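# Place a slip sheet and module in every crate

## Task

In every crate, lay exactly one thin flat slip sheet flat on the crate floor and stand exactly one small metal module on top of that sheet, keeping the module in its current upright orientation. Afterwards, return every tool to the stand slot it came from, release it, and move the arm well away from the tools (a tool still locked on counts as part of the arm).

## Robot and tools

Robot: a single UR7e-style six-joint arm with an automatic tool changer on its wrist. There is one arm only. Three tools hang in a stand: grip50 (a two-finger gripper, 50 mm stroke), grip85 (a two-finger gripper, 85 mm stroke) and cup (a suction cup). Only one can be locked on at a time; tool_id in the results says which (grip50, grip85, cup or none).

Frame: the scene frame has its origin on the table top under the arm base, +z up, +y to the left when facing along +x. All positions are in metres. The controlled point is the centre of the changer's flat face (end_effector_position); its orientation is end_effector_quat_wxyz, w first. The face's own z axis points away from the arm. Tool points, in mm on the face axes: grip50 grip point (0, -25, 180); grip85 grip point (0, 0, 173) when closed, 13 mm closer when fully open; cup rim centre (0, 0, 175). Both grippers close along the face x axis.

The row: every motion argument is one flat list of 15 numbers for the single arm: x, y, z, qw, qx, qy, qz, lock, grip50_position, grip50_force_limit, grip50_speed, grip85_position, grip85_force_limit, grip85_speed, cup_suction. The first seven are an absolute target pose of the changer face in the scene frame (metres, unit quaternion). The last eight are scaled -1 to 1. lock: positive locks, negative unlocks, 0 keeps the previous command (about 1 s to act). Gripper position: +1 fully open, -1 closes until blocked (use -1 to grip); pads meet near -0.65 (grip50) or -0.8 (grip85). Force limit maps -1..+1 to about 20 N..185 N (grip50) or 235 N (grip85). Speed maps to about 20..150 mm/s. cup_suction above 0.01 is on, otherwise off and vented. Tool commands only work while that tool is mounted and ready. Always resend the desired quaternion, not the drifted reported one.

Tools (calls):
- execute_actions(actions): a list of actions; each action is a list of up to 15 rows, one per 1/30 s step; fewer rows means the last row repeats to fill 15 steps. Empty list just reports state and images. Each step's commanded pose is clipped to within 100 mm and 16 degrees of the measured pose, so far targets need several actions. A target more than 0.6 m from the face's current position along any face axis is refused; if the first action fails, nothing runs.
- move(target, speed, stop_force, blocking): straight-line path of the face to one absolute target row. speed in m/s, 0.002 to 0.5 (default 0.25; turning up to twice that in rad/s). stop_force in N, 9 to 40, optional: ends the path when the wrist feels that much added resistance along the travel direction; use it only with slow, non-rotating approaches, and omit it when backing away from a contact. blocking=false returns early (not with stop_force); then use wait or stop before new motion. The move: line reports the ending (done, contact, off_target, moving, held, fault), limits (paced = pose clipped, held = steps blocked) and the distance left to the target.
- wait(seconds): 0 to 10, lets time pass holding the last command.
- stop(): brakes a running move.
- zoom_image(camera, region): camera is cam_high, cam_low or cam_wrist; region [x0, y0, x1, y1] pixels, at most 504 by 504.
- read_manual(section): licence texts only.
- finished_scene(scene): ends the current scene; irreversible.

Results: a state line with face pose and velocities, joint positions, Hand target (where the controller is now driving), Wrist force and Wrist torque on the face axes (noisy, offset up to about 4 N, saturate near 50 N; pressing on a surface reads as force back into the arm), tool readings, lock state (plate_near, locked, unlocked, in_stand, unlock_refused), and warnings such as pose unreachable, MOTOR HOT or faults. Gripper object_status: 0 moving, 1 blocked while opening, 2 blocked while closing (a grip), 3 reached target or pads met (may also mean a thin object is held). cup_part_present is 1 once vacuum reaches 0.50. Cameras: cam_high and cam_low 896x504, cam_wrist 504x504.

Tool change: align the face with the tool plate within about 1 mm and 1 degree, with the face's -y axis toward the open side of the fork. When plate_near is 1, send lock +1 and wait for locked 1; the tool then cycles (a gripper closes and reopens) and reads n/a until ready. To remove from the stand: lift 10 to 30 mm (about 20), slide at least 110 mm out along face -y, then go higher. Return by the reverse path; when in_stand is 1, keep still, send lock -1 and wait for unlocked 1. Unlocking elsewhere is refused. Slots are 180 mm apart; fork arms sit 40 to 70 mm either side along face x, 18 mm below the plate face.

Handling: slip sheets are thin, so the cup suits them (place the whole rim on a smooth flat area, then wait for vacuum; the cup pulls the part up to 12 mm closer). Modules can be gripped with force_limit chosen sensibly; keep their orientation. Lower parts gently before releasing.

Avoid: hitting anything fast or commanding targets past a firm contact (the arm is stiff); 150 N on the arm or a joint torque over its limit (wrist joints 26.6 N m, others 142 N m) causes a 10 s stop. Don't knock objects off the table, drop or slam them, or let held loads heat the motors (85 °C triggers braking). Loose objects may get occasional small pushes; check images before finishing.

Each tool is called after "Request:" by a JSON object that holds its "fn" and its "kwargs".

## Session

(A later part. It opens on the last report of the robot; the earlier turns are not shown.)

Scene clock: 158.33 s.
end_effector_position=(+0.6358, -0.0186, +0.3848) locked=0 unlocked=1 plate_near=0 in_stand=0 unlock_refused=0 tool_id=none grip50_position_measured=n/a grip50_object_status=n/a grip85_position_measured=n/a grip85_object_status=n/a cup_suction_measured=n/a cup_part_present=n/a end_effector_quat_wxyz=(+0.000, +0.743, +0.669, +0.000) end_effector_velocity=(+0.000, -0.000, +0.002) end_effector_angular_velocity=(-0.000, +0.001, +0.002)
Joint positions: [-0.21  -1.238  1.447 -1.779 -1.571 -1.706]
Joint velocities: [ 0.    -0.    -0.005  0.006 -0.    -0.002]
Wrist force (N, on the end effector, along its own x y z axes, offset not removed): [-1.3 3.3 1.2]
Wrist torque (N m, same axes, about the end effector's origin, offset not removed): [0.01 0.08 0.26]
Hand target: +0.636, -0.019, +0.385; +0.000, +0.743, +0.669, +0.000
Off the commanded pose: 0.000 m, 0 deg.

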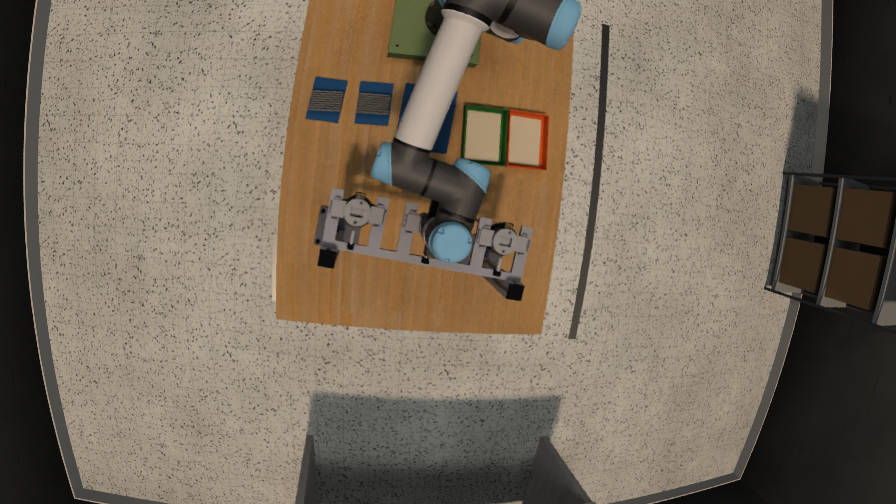

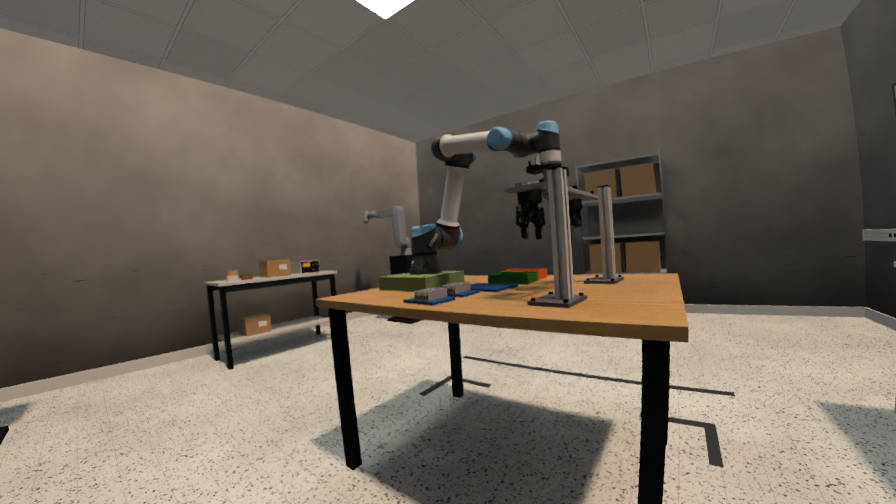

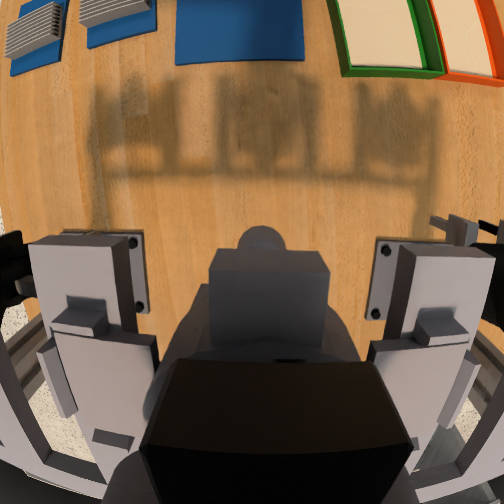

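Request:
{"fn": "move", "kwargs": {"target": [0.6164,-0.1975,0.385,0,0.743,0.669,0,0,0,0,0,1,-0.6,-0.5,0], "speed": 0.15}}

Request:
{"fn": "move", "kwargs": {"target": [0.6164,-0.1975,0.3606,0,0.743,0.669,0,0,0,0,0,1,-0.6,-0.5,0], "speed": 0.007, "stop_force": 15}}

Request:
{"fn": "execute_actions", "kwargs": {"actions": [[[0.6164,-0.1975,0.3606,0,0.743,0.669,0,1,0,0,0,1,-0.6,-0.5,0]],[[0.6164,-0.1975,0.3606,0,0.743,0.669,0,1,0,0,0,1,-0.6,-0.5,0]],[[0.6164,-0.1975,0.3606,0,0.743,0.669,0,1,0,0,0,1,-0.6,-0.5,0]],[[0.6164,-0.1975,0.37,0,0.743,0.669,0,0,0,0,0,1,-0.6,-0.5,0]],[[0.6164,-0.1975,0.381,0,0.743,0.669,0,0,0,0,0,1,-0.6,-0.5,0]]]}}

Request:
{"fn": "move", "kwargs": {"target": [0.467,-0.1818,0.381,0,0.743,0.669,0,0,0,0,0,1,-0.6,-0.5,0], "speed": 0.08}}

Request:
{"fn": "move", "kwargs": {"target": [0.310,-0.19,0.255,0,1,0,0,0,0,0,0,1,-0.6,-0.5,0]}}

Scene clock: 164.33 s.
end_effector_position=(+0.6168, -0.1972, +0.3850) locked=0 unlocked=1 plate_near=0 in_stand=0 unlock_refused=0 tool_id=none grip50_position_measured=n/a grip50_object_status=n/a grip85_position_measured=n/a grip85_object_status=n/a cup_suction_measured=n/a cup_part_present=n/a end_effector_quat_wxyz=(+0.000, +0.743, +0.669, +0.000) end_effector_velocity=(+0.000, -0.002, +0.000) end_effector_angular_velocity=(-0.000, -0.001, +0.001)
Joint positions: [-0.486 -1.211  1.409 -1.769 -1.57  -1.983]
Joint velocities: [-0.003  0.001 -0.002 -0.     0.    -0.003]
Wrist force (N, on the end effector, along its own x y z axes, offset not removed): [-3.6 2.4 -2.3]
Wrist torque (N m, same axes, about the end effector's origin, offset not removed): [0.17 0.22 0.03]
Hand target: +0.617, -0.197, +0.385; +0.000, +0.743, +0.669, +0.000
Off the commanded pose: 0.001 m, 0 deg.
move: done

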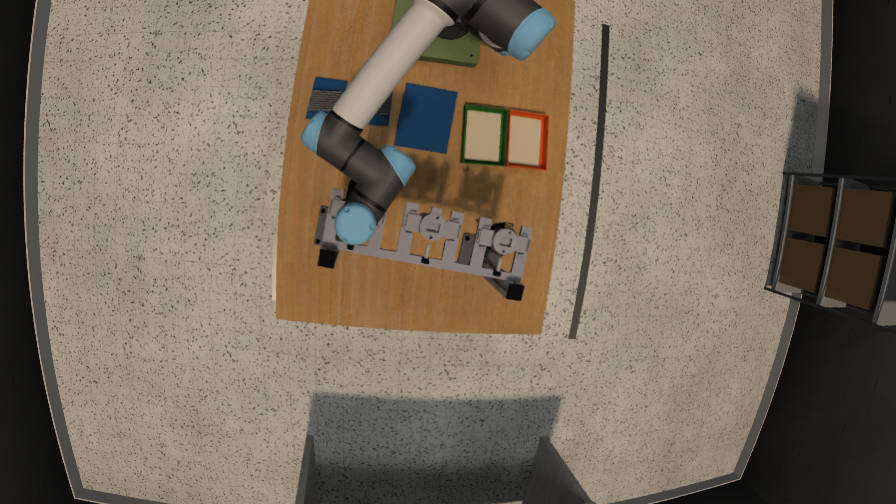

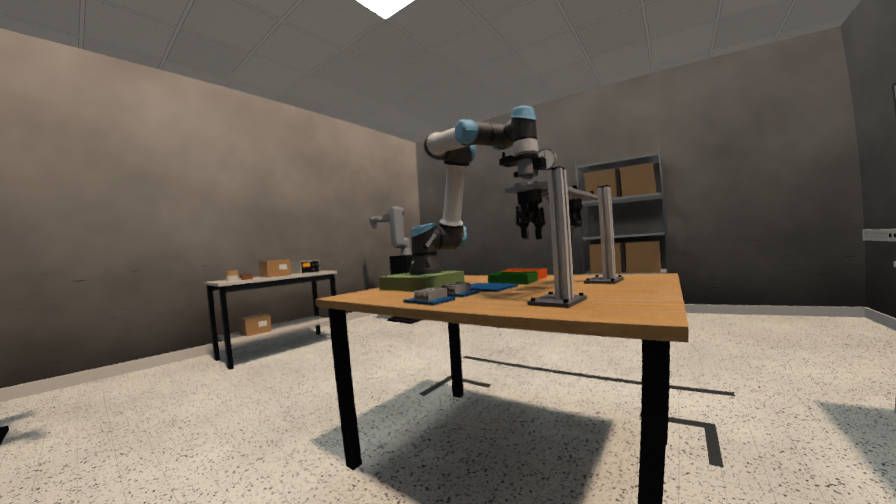

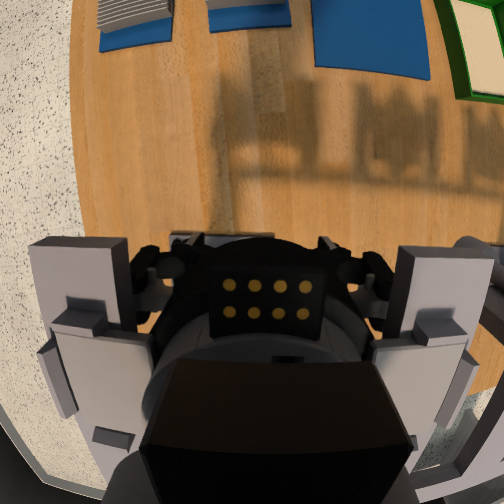

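Scene clock: 168.03 s.
end_effector_position=(+0.6164, -0.1975, +0.3607) locked=0 unlocked=1 plate_near=1 in_stand=1 unlock_refused=0 tool_id=none grip50_position_measured=n/a grip50_object_status=n/a grip85_position_measured=n/a grip85_object_status=n/a cup_suction_measured=n/a cup_part_present=n/a end_effector_quat_wxyz=(-0.000, +0.743, +0.669, +0.000) end_effector_velocity=(-0.000, -0.000, -0.001) end_effector_angular_velocity=(+0.001, +0.001, -0.002)
Joint positions: [-0.487 -1.199  1.456 -1.827 -1.571 -1.983]
Joint velocities: [-0.001  0.001  0.002 -0.002  0.     0.002]
Wrist force (N, on the end effector, along its own x y z axes, offset not removed): [-1.6 -0.5 1.9]
Wrist torque (N m, same axes, about the end effector's origin, offset not removed): [-0.01 0.16 0.09]
Hand target: +0.616, -0.197, +0.361; -0.000, +0.743, +0.669, +0.000
Off the commanded pose: 0.000 m, 0 deg.
move: done

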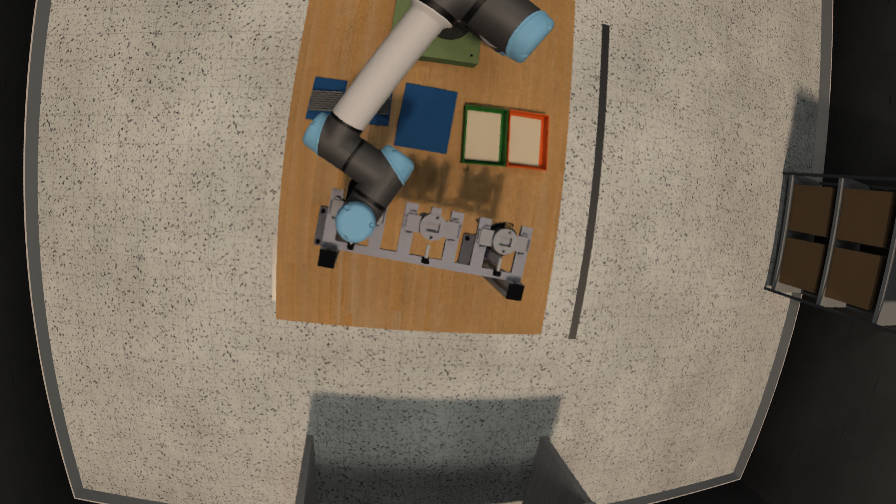

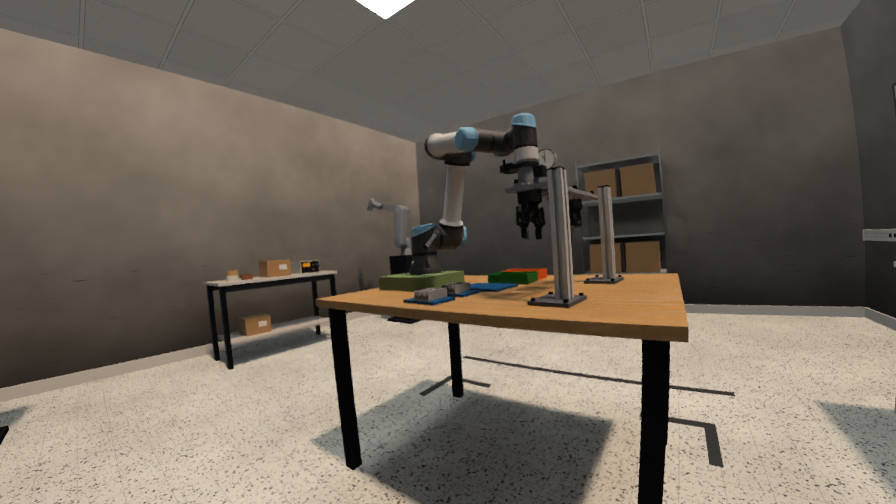

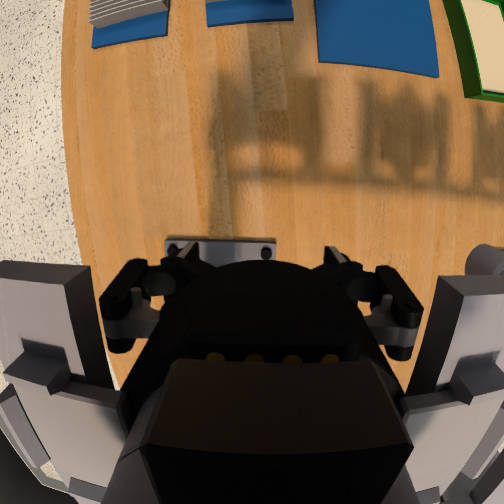

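Scene clock: 170.53 s.
end_effector_position=(+0.6164, -0.1975, +0.3809) locked=1 unlocked=0 plate_near=1 in_stand=0 unlock_refused=0 tool_id=grip85 grip50_position_measured=n/a grip50_object_status=n/a grip85_position_measured=n/a grip85_object_status=n/a cup_suction_measured=n/a cup_part_present=n/a end_effector_quat_wxyz=(+0.000, +0.743, +0.669, +0.000) end_effector_velocity=(+0.000, +0.000, +0.001) end_effector_angular_velocity=(+0.001, -0.000, -0.002)
Joint positions: [-0.487 -1.21   1.418 -1.779 -1.571 -1.983]
Joint velocities: [ 0.    -0.    -0.002  0.003  0.001  0.002]
Wrist force (N, on the end effector, along its own x y z axes, offset not removed): [0.4 1.8 1.1]
Wrist torque (N m, same axes, about the end effector's origin, offset not removed): [0.19 -0.06 0.05]
Hand target: +0.616, -0.198, +0.381; +0.000, +0.743, +0.669, +0.000
Off the commanded pose: 0.000 m, 0 deg.

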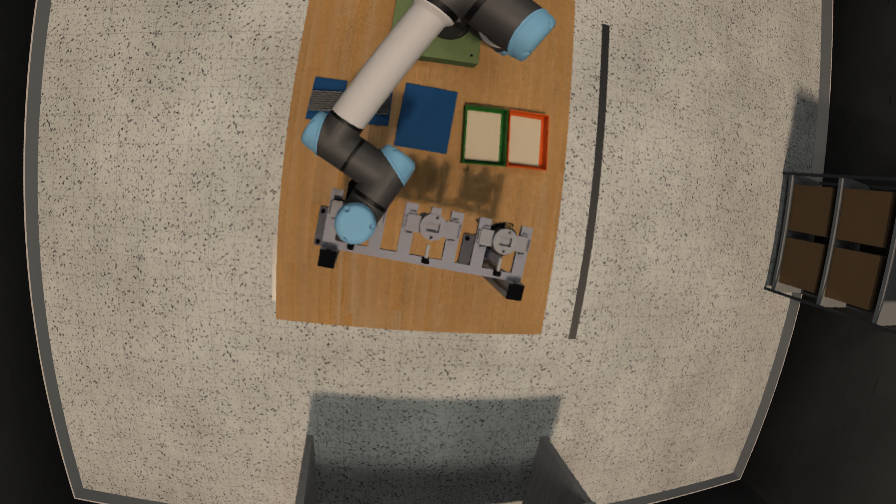

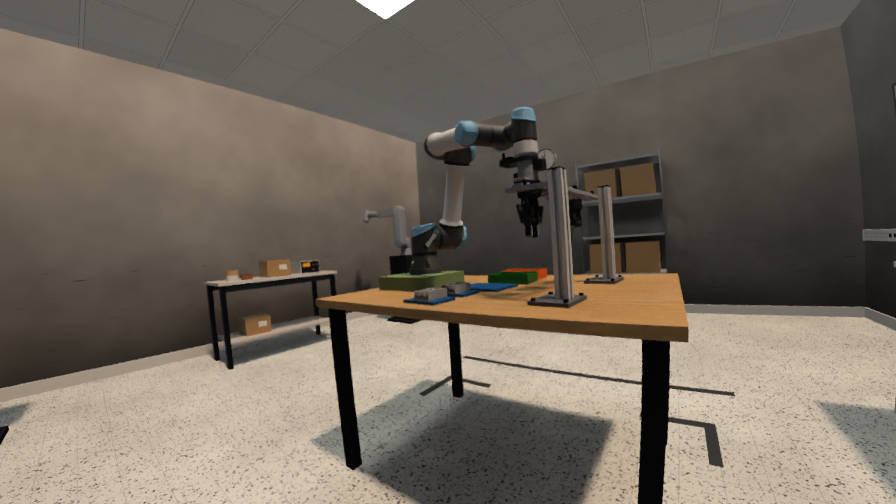

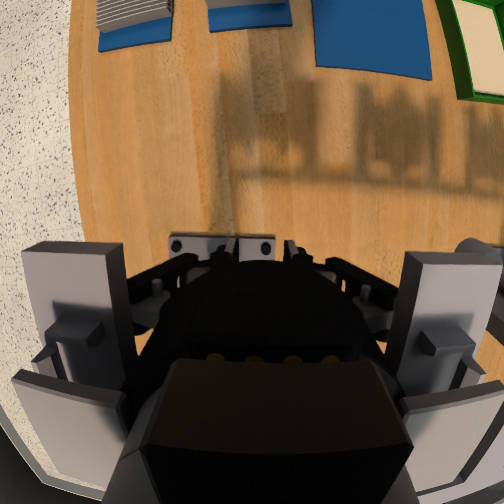

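Scene clock: 172.83 s.
end_effector_position=(+0.4672, -0.1820, +0.3809) locked=1 unlocked=0 plate_near=1 in_stand=0 unlock_refused=0 tool_id=grip85 grip50_position_measured=n/a grip50_object_status=n/a grip85_position_measured=3 grip85_object_status=3 cup_suction_measured=n/a cup_part_present=n/a end_effector_quat_wxyz=(+0.000, +0.743, +0.669, +0.000) end_effector_velocity=(-0.002, +0.001, +0.000) end_effector_angular_velocity=(-0.001, -0.001, +0.002)
Joint positions: [-0.61  -1.555  1.835 -1.851 -1.571 -2.106]
Joint velocities: [-0.    -0.005  0.004 -0.    -0.    -0.003]
Wrist force (N, on the end effector, along its own x y z axes, offset not removed): [-1.7 -2.1 -0.8]
Wrist torque (N m, same axes, about the end effector's origin, offset not removed): [0.08 0.26 0.14]
Hand target: +0.467, -0.182, +0.381; +0.000, +0.743, +0.669, +0.000
Off the commanded pose: 0.000 m, 0 deg.
move: done

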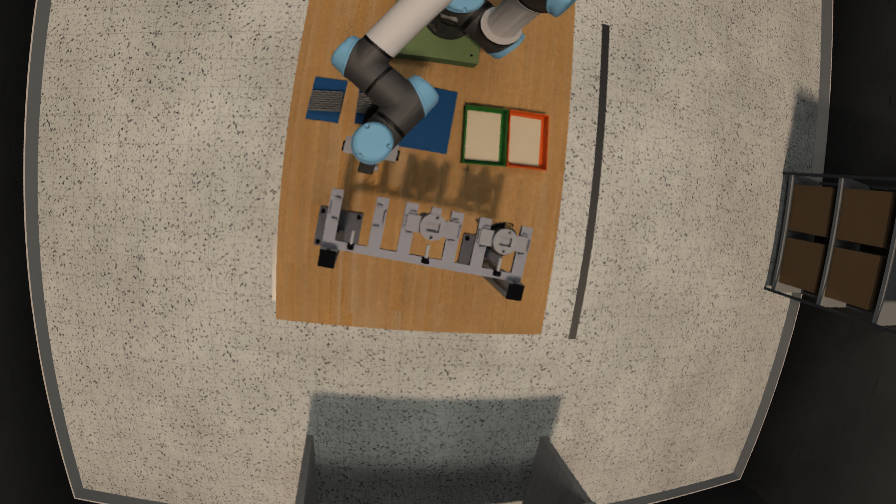

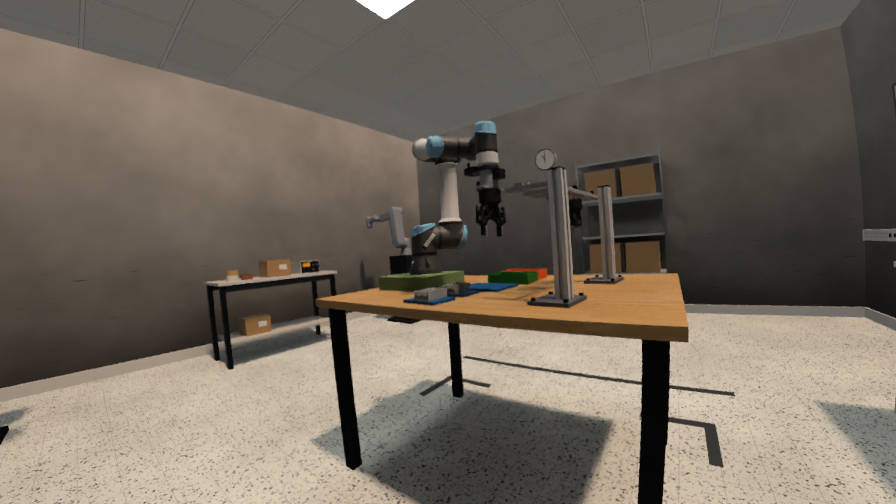

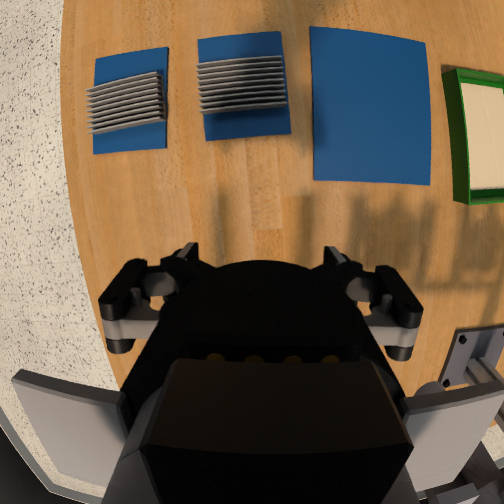

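Scene clock: 176.20 s.
end_effector_position=(+0.3103, -0.1901, +0.2551) locked=1 unlocked=0 plate_near=1 in_stand=0 unlock_refused=0 tool_id=grip85 grip50_position_measured=n/a grip50_object_status=n/a grip85_position_measured=3 grip85_object_status=3 cup_suction_measured=n/a cup_part_present=n/a end_effector_quat_wxyz=(-0.000, +1.000, +0.000, +0.000) end_effector_velocity=(-0.001, +0.000, -0.001) end_effector_angular_velocity=(-0.001, +0.001, -0.011)
Joint positions: [-0.894 -1.763  2.379 -2.186 -1.57  -0.926]
Joint velocities: [-0.002 -0.001  0.004 -0.004 -0.002  0.009]
Wrist force (N, on the end effector, along its own x y z axes, offset not removed): [-1.6 3.6 -3.0]
Wrist torque (N m, same axes, about the end effector's origin, offset not removed): [0.32 0.06 -0.02]
Hand target: +0.310, -0.190, +0.255; -0.000, +1.000, +0.000, +0.000
Off the commanded pose: 0.000 m, 0 deg.
move: done

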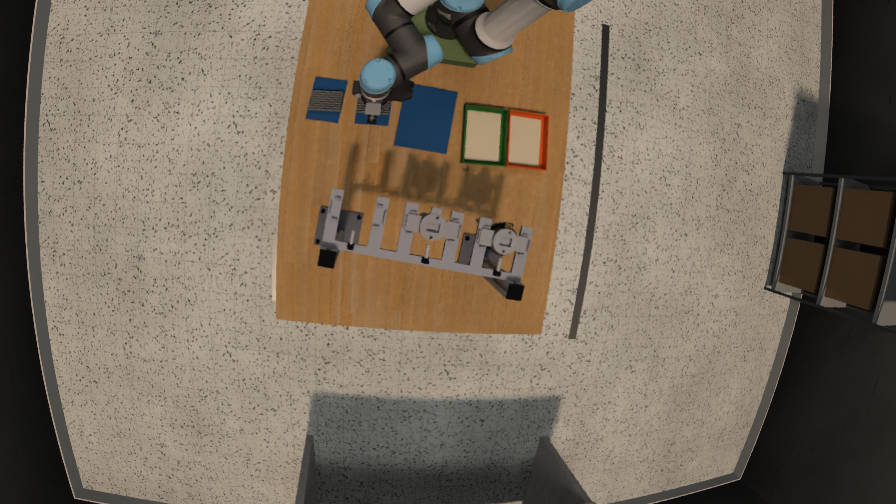

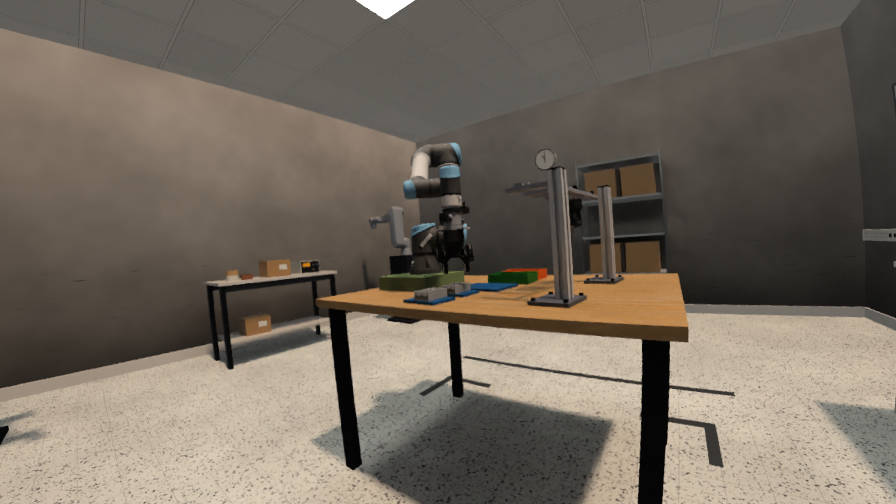

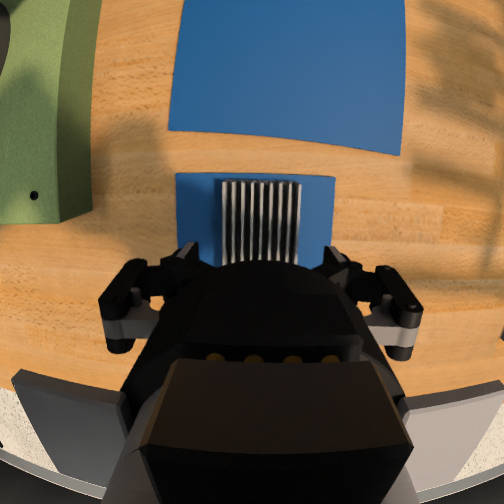

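A looks nudged; will check later.

Request:
{"fn": "move", "kwargs": {"target": [0.310,-0.19,0.199,0,1,0,0,0,0,0,0,1,-0.6,-0.5,0], "speed": 0.05}}

Request:
{"fn": "execute_actions", "kwargs": {"actions": [[[0.310,-0.19,0.199,0,1,0,0,0,0,0,0,-1,-0.6,-0.5,0]],[[0.310,-0.19,0.199,0,1,0,0,0,0,0,0,-1,-0.6,-0.5,0]]]}}

Request:
{"fn": "move", "kwargs": {"target": [0.310,-0.19,0.255,0,1,0,0,0,0,0,0,-1,-0.6,-0.5,0], "speed": 0.06}}

Request:
{"fn": "move", "kwargs": {"target": [0.363,0.309,0.255,0,0.9998,0.022,0,0,0,0,0,-1,-0.6,-0.5,0], "speed": 0.18}}

Request:
{"fn": "move", "kwargs": {"target": [0.363,0.309,0.2,0,0.9998,0.022,0,0,0,0,0,-1,-0.6,-0.5,0], "speed": 0.03, "stop_force": 10}}

Request:
{"fn": "move", "kwargs": {"target": [0.363,0.309,0.19,0,0.9998,0.022,0,0,0,0,0,-1,-0.6,-0.5,0], "speed": 0.004, "stop_force": 10}}

Scene clock: 181.00 s.
end_effector_position=(+0.3099, -0.1900, +0.1992) locked=1 unlocked=0 plate_near=1 in_stand=0 unlock_refused=0 tool_id=grip85 grip50_position_measured=n/a grip50_object_status=n/a grip85_position_measured=3 grip85_object_status=3 cup_suction_measured=n/a cup_part_present=n/a end_effector_quat_wxyz=(-0.000, +1.000, -0.000, -0.000) end_effector_velocity=(+0.000, +0.001, -0.002) end_effector_angular_velocity=(-0.000, +0.000, +0.003)
Joint positions: [-0.895 -1.633  2.462 -2.4   -1.571 -0.925]
Joint velocities: [ 0.002  0.005  0.003 -0.008 -0.    -0.001]
Wrist force (N, on the end effector, along its own x y z axes, offset not removed): [-1.0 1.1 -1.5]
Wrist torque (N m, same axes, about the end effector's origin, offset not removed): [0.09 0.19 -0.06]
Hand target: +0.310, -0.190, +0.199; -0.000, +1.000, -0.000, -0.000
Off the commanded pose: 0.000 m, 0 deg.
move: done

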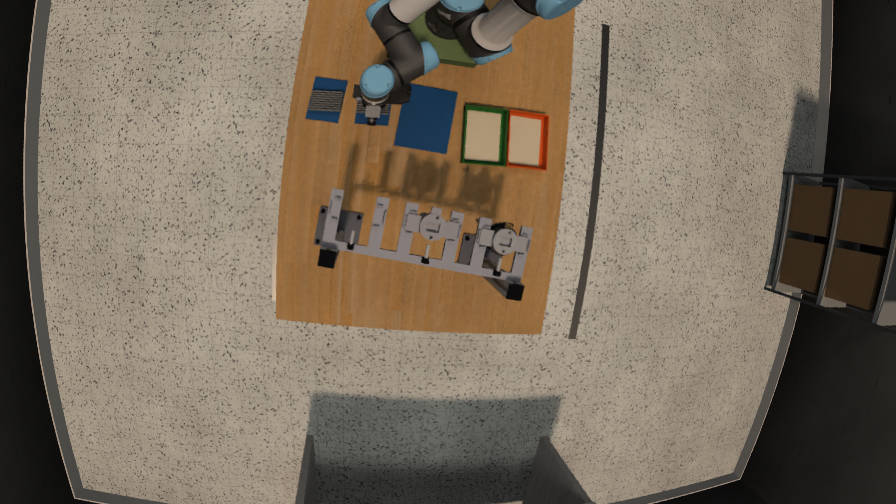

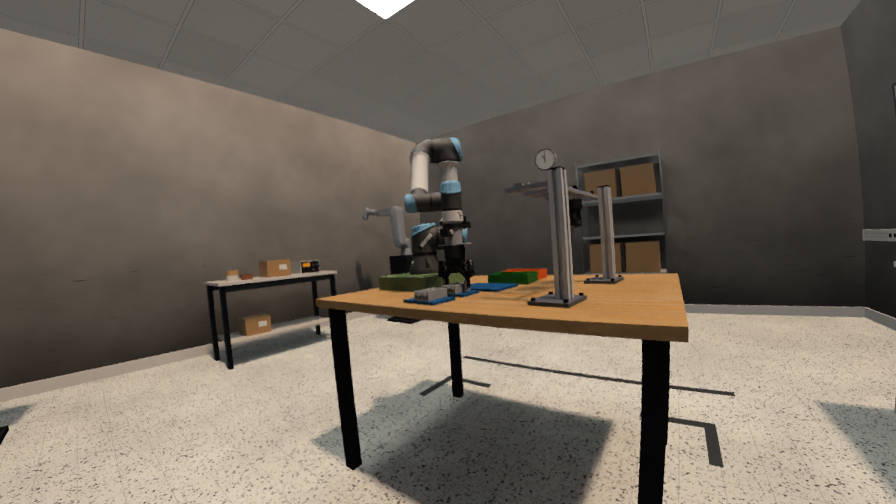

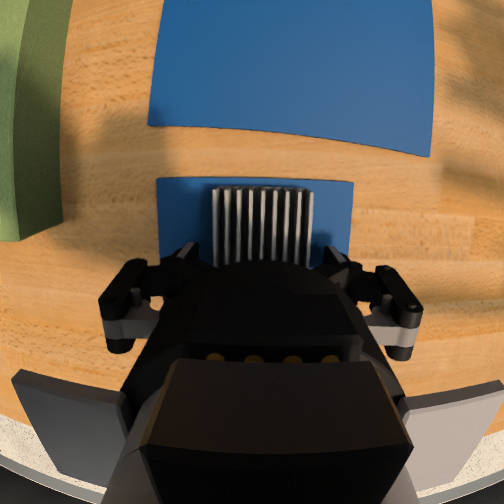

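Scene clock: 182.00 s.
end_effector_position=(+0.3100, -0.1900, +0.1990) locked=1 unlocked=0 plate_near=1 in_stand=0 unlock_refused=0 tool_id=grip85 grip50_position_measured=n/a grip50_object_status=n/a grip85_position_measured=79 grip85_object_status=2 cup_suction_measured=n/a cup_part_present=n/a end_effector_quat_wxyz=(+0.000, +1.000, +0.000, +0.000) end_effector_velocity=(-0.000, -0.000, -0.000) end_effector_angular_velocity=(+0.001, +0.000, -0.002)
Joint positions: [-0.895 -1.632  2.462 -2.401 -1.571 -0.925]
Joint velocities: [-0.001  0.    -0.     0.     0.     0.001]
Wrist force (N, on the end effector, along its own x y z axes, offset not removed): [-0.7 -2.0 -21.7]
Wrist torque (N m, same axes, about the end effector's origin, offset not removed): [0.37 -0.50 -0.10]
Hand target: +0.310, -0.190, +0.199; +0.000, +1.000, -0.000, +0.000
Off the commanded pose: 0.000 m, 0 deg.

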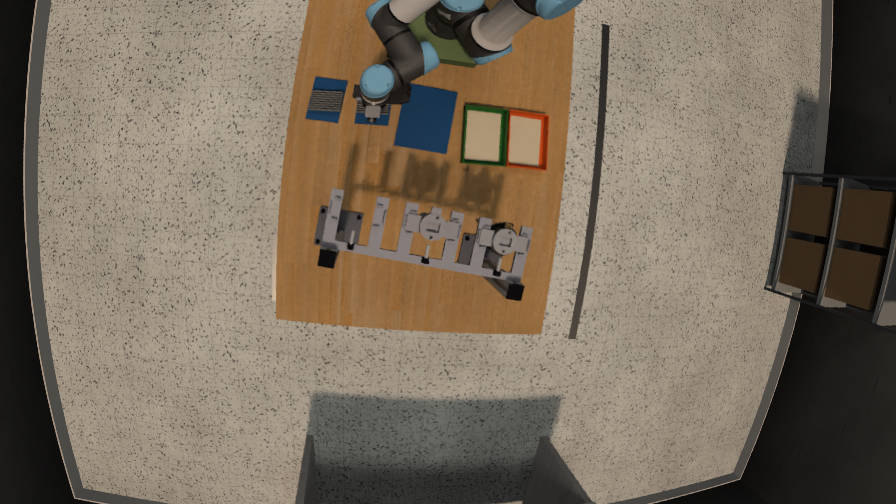

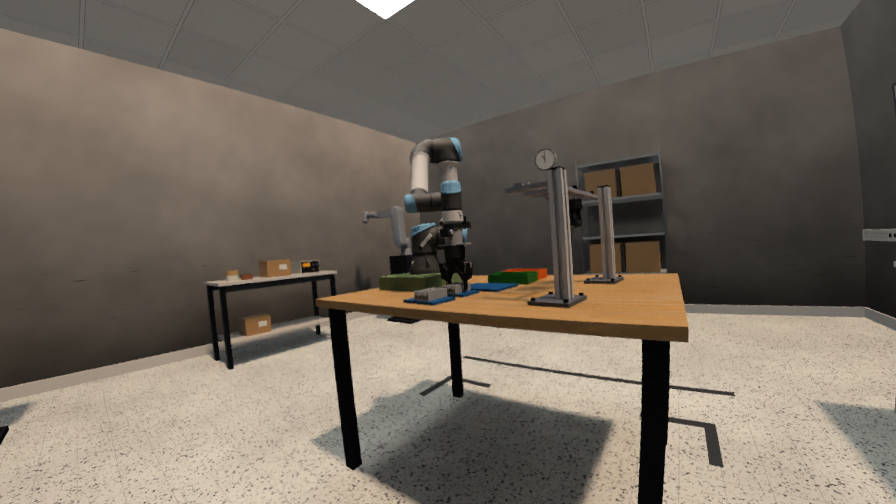

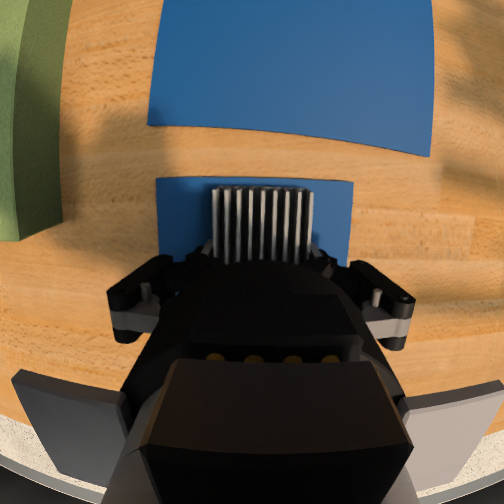

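Scene clock: 183.30 s.
end_effector_position=(+0.3101, -0.1900, +0.2547) locked=1 unlocked=0 plate_near=1 in_stand=0 unlock_refused=0 tool_id=grip85 grip50_position_measured=n/a grip50_object_status=n/a grip85_position_measured=79 grip85_object_status=2 cup_suction_measured=n/a cup_part_present=n/a end_effector_quat_wxyz=(+0.000, +1.000, +0.000, -0.000) end_effector_velocity=(+0.000, -0.000, +0.002) end_effector_angular_velocity=(-0.000, +0.000, -0.002)
Joint positions: [-0.894 -1.763  2.38  -2.187 -1.571 -0.925]
Joint velocities: [ 0.    -0.004 -0.004  0.008 -0.001  0.002]
Wrist force (N, on the end effector, along its own x y z axes, offset not removed): [-1.5 -0.1 -0.4]
Wrist torque (N m, same axes, about the end effector's origin, offset not removed): [0.10 0.04 0.15]
Hand target: +0.310, -0.190, +0.255; +0.000, +1.000, -0.000, +0.000
Off the commanded pose: 0.000 m, 0 deg.
move: done

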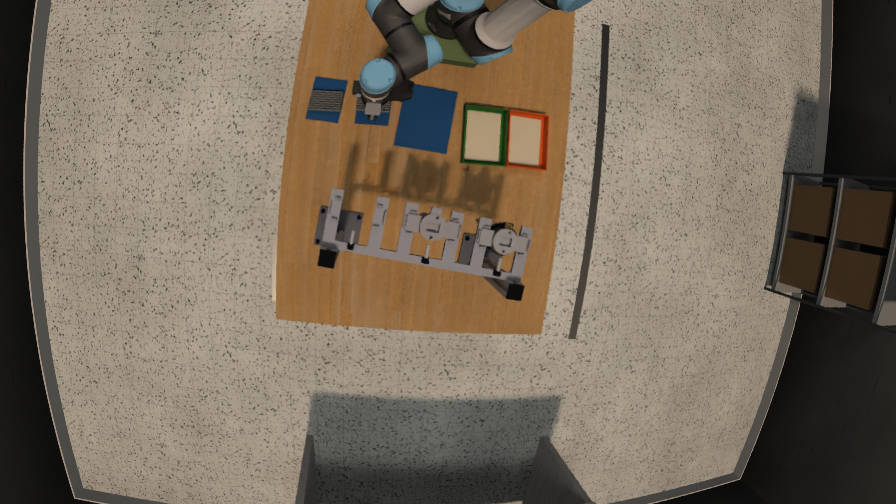

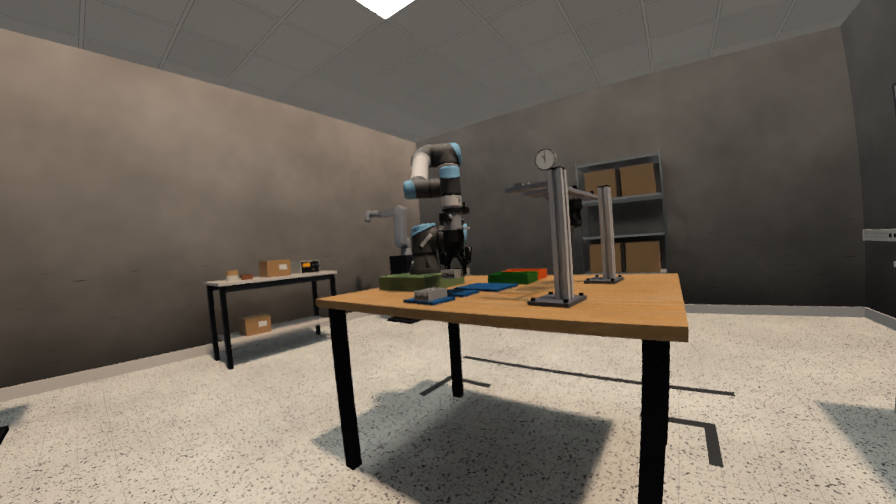

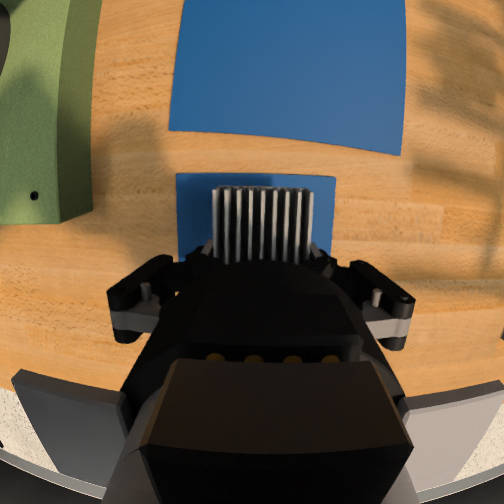

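Scene clock: 186.60 s.
end_effector_position=(+0.3616, +0.3080, +0.2551) locked=1 unlocked=0 plate_near=1 in_stand=0 unlock_refused=0 tool_id=grip85 grip50_position_measured=n/a grip50_object_status=n/a grip85_position_measured=79 grip85_object_status=2 cup_suction_measured=n/a cup_part_present=n/a end_effector_quat_wxyz=(+0.001, +1.000, +0.022, -0.001) end_effector_velocity=(+0.001, +0.001, +0.000) end_effector_angular_velocity=(-0.000, +0.000, -0.002)
Joint positions: [ 0.452 -1.475  2.108 -2.2   -1.572  0.377]
Joint velocities: [ 0.001  0.003 -0.004  0.001 -0.     0.003]
Wrist force (N, on the end effector, along its own x y z axes, offset not removed): [-0.7 1.9 -3.0]
Wrist torque (N m, same axes, about the end effector's origin, offset not removed): [0.07 -0.04 0.04]
Hand target: +0.362, +0.308, +0.255; +0.001, +1.000, +0.022, -0.001
Off the commanded pose: 0.002 m, 0 deg.
move: done

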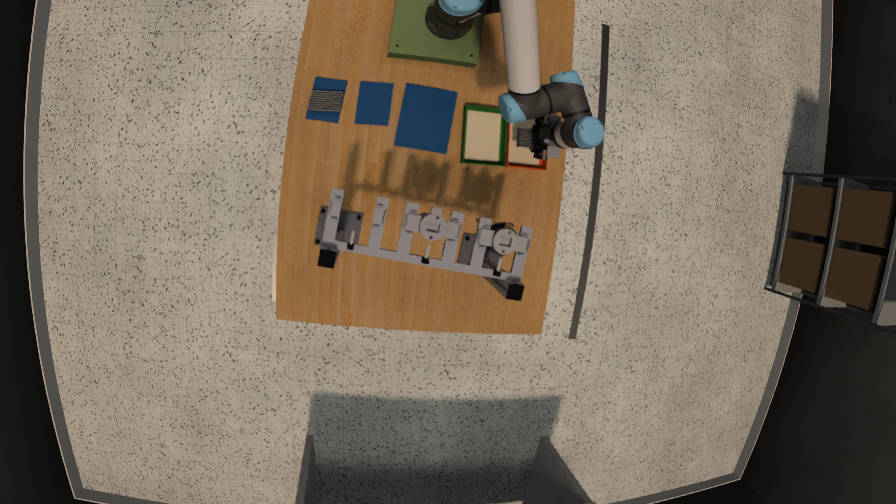

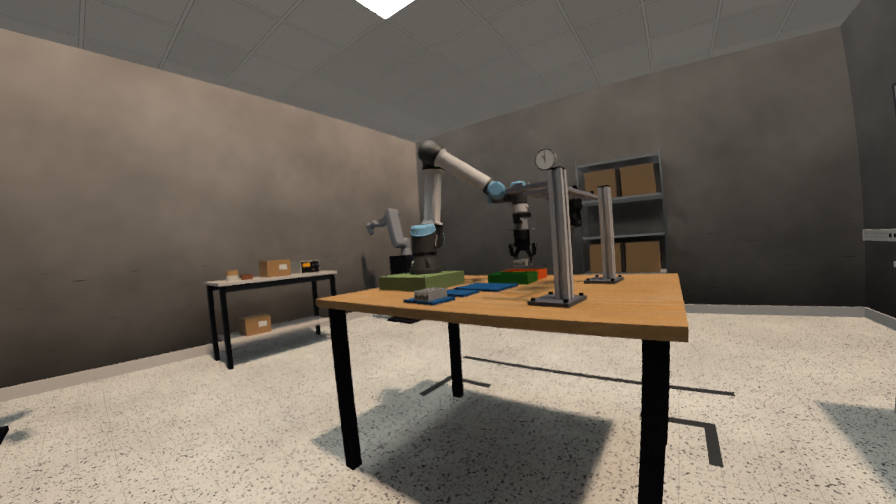

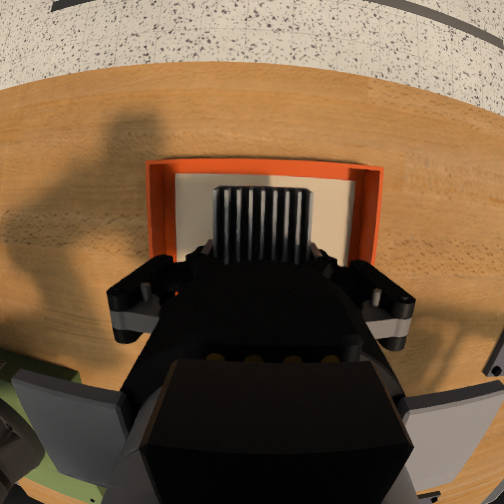

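Scene clock: 188.77 s.
end_effector_position=(+0.3630, +0.3090, +0.2002) locked=1 unlocked=0 plate_near=1 in_stand=0 unlock_refused=0 tool_id=grip85 grip50_position_measured=n/a grip50_object_status=n/a grip85_position_measured=79 grip85_object_status=2 cup_suction_measured=n/a cup_part_present=n/a end_effector_quat_wxyz=(+0.000, +1.000, +0.022, -0.000) end_effector_velocity=(-0.000, +0.001, -0.001) end_effector_angular_velocity=(+0.001, -0.001, +0.003)
Joint positions: [ 0.452 -1.371  2.169 -2.368 -1.571  0.378]
Joint velocities: [ 0.001  0.003  0.001 -0.005  0.001 -0.001]
Wrist force (N, on the end effector, along its own x y z axes, offset not removed): [-1.7 0.7 1.3]
Wrist torque (N m, same axes, about the end effector's origin, offset not removed): [0.16 0.14 0.01]
Hand target: +0.363, +0.309, +0.200; -0.000, +1.000, +0.022, -0.000
Off the commanded pose: 0.000 m, 0 deg.
move: done

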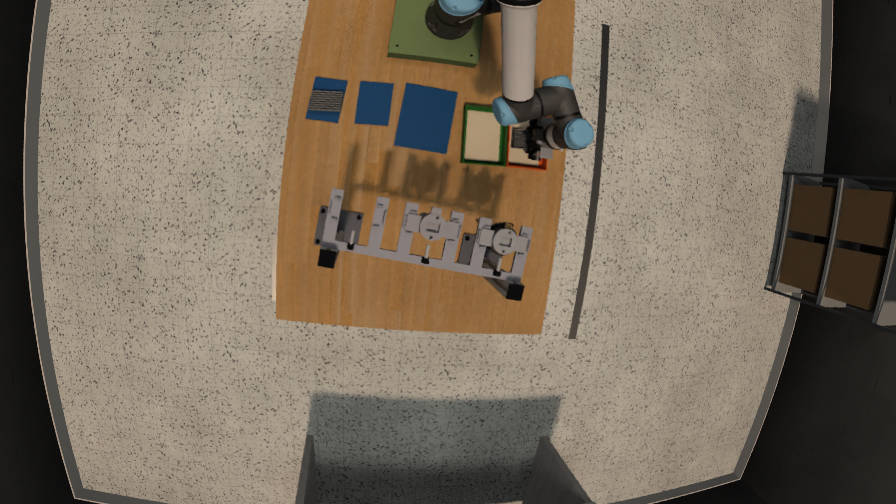

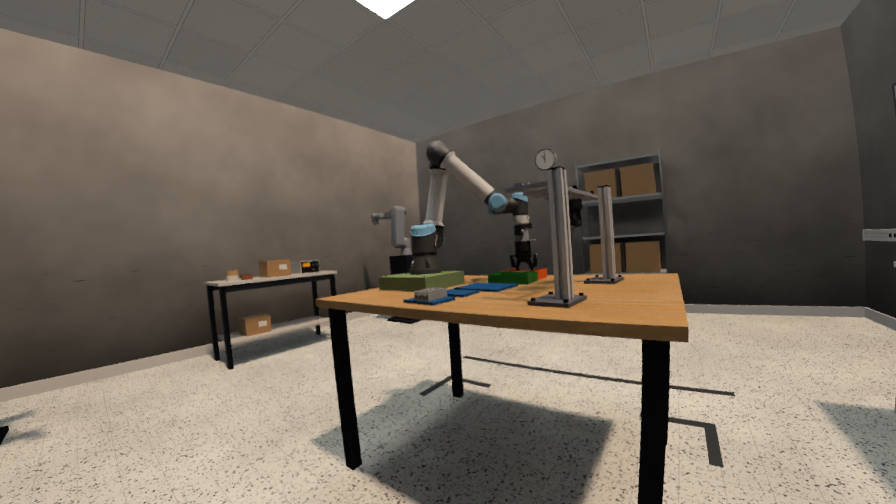

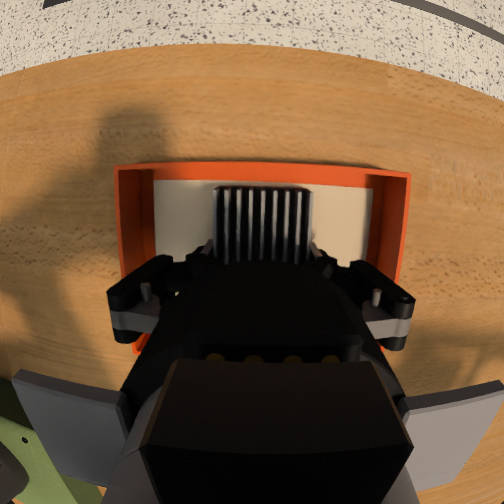

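Scene clock: 190.63 s.
end_effector_position=(+0.3630, +0.3090, +0.1942) locked=1 unlocked=0 plate_near=1 in_stand=0 unlock_refused=0 tool_id=grip85 grip50_position_measured=n/a grip50_object_status=n/a grip85_position_measured=79 grip85_object_status=2 cup_suction_measured=n/a cup_part_present=n/a end_effector_quat_wxyz=(-0.000, +1.000, +0.022, +0.000) end_effector_velocity=(-0.000, -0.000, +0.001) end_effector_angular_velocity=(-0.001, +0.002, -0.000)
Joint positions: [ 0.452 -1.359  2.175 -2.386 -1.571  0.378]
Joint velocities: [-0.    -0.002 -0.001  0.005 -0.    -0.   ]
Wrist force (N, on the end effector, along its own x y z axes, offset not removed): [0.4 3.1 -31.2]
Wrist torque (N m, same axes, about the end effector's origin, offset not removed): [0.40 -0.13 0.12]
Hand target: +0.363, +0.309, +0.194; -0.000, +1.000, +0.022, +0.000
Off the commanded pose: 0.004 m, 0 deg.
move: contact

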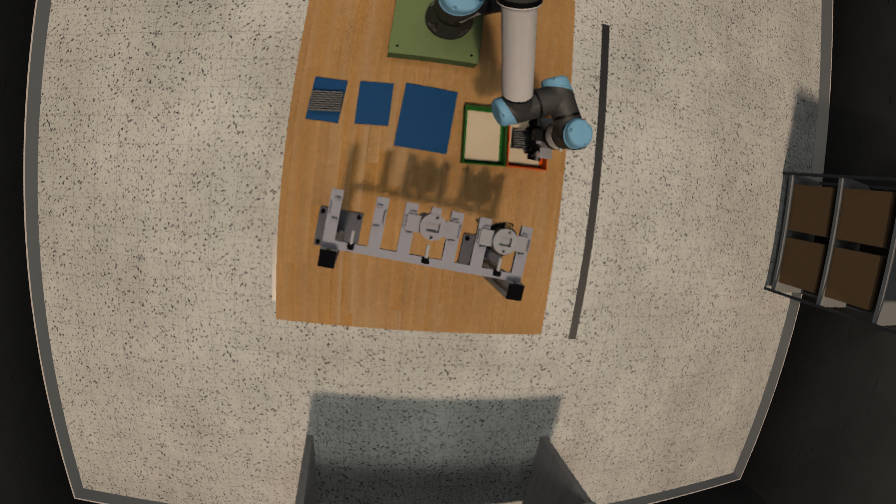

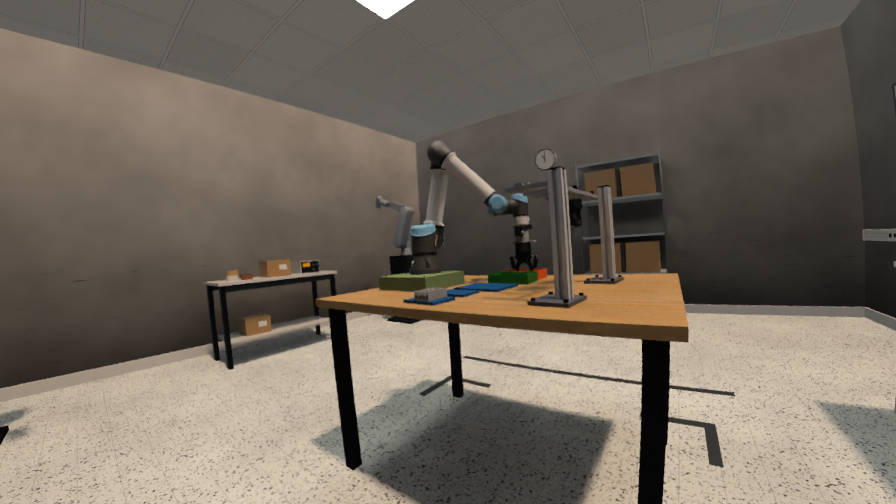

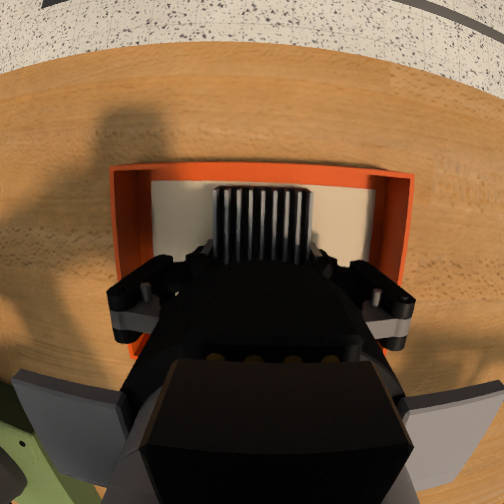

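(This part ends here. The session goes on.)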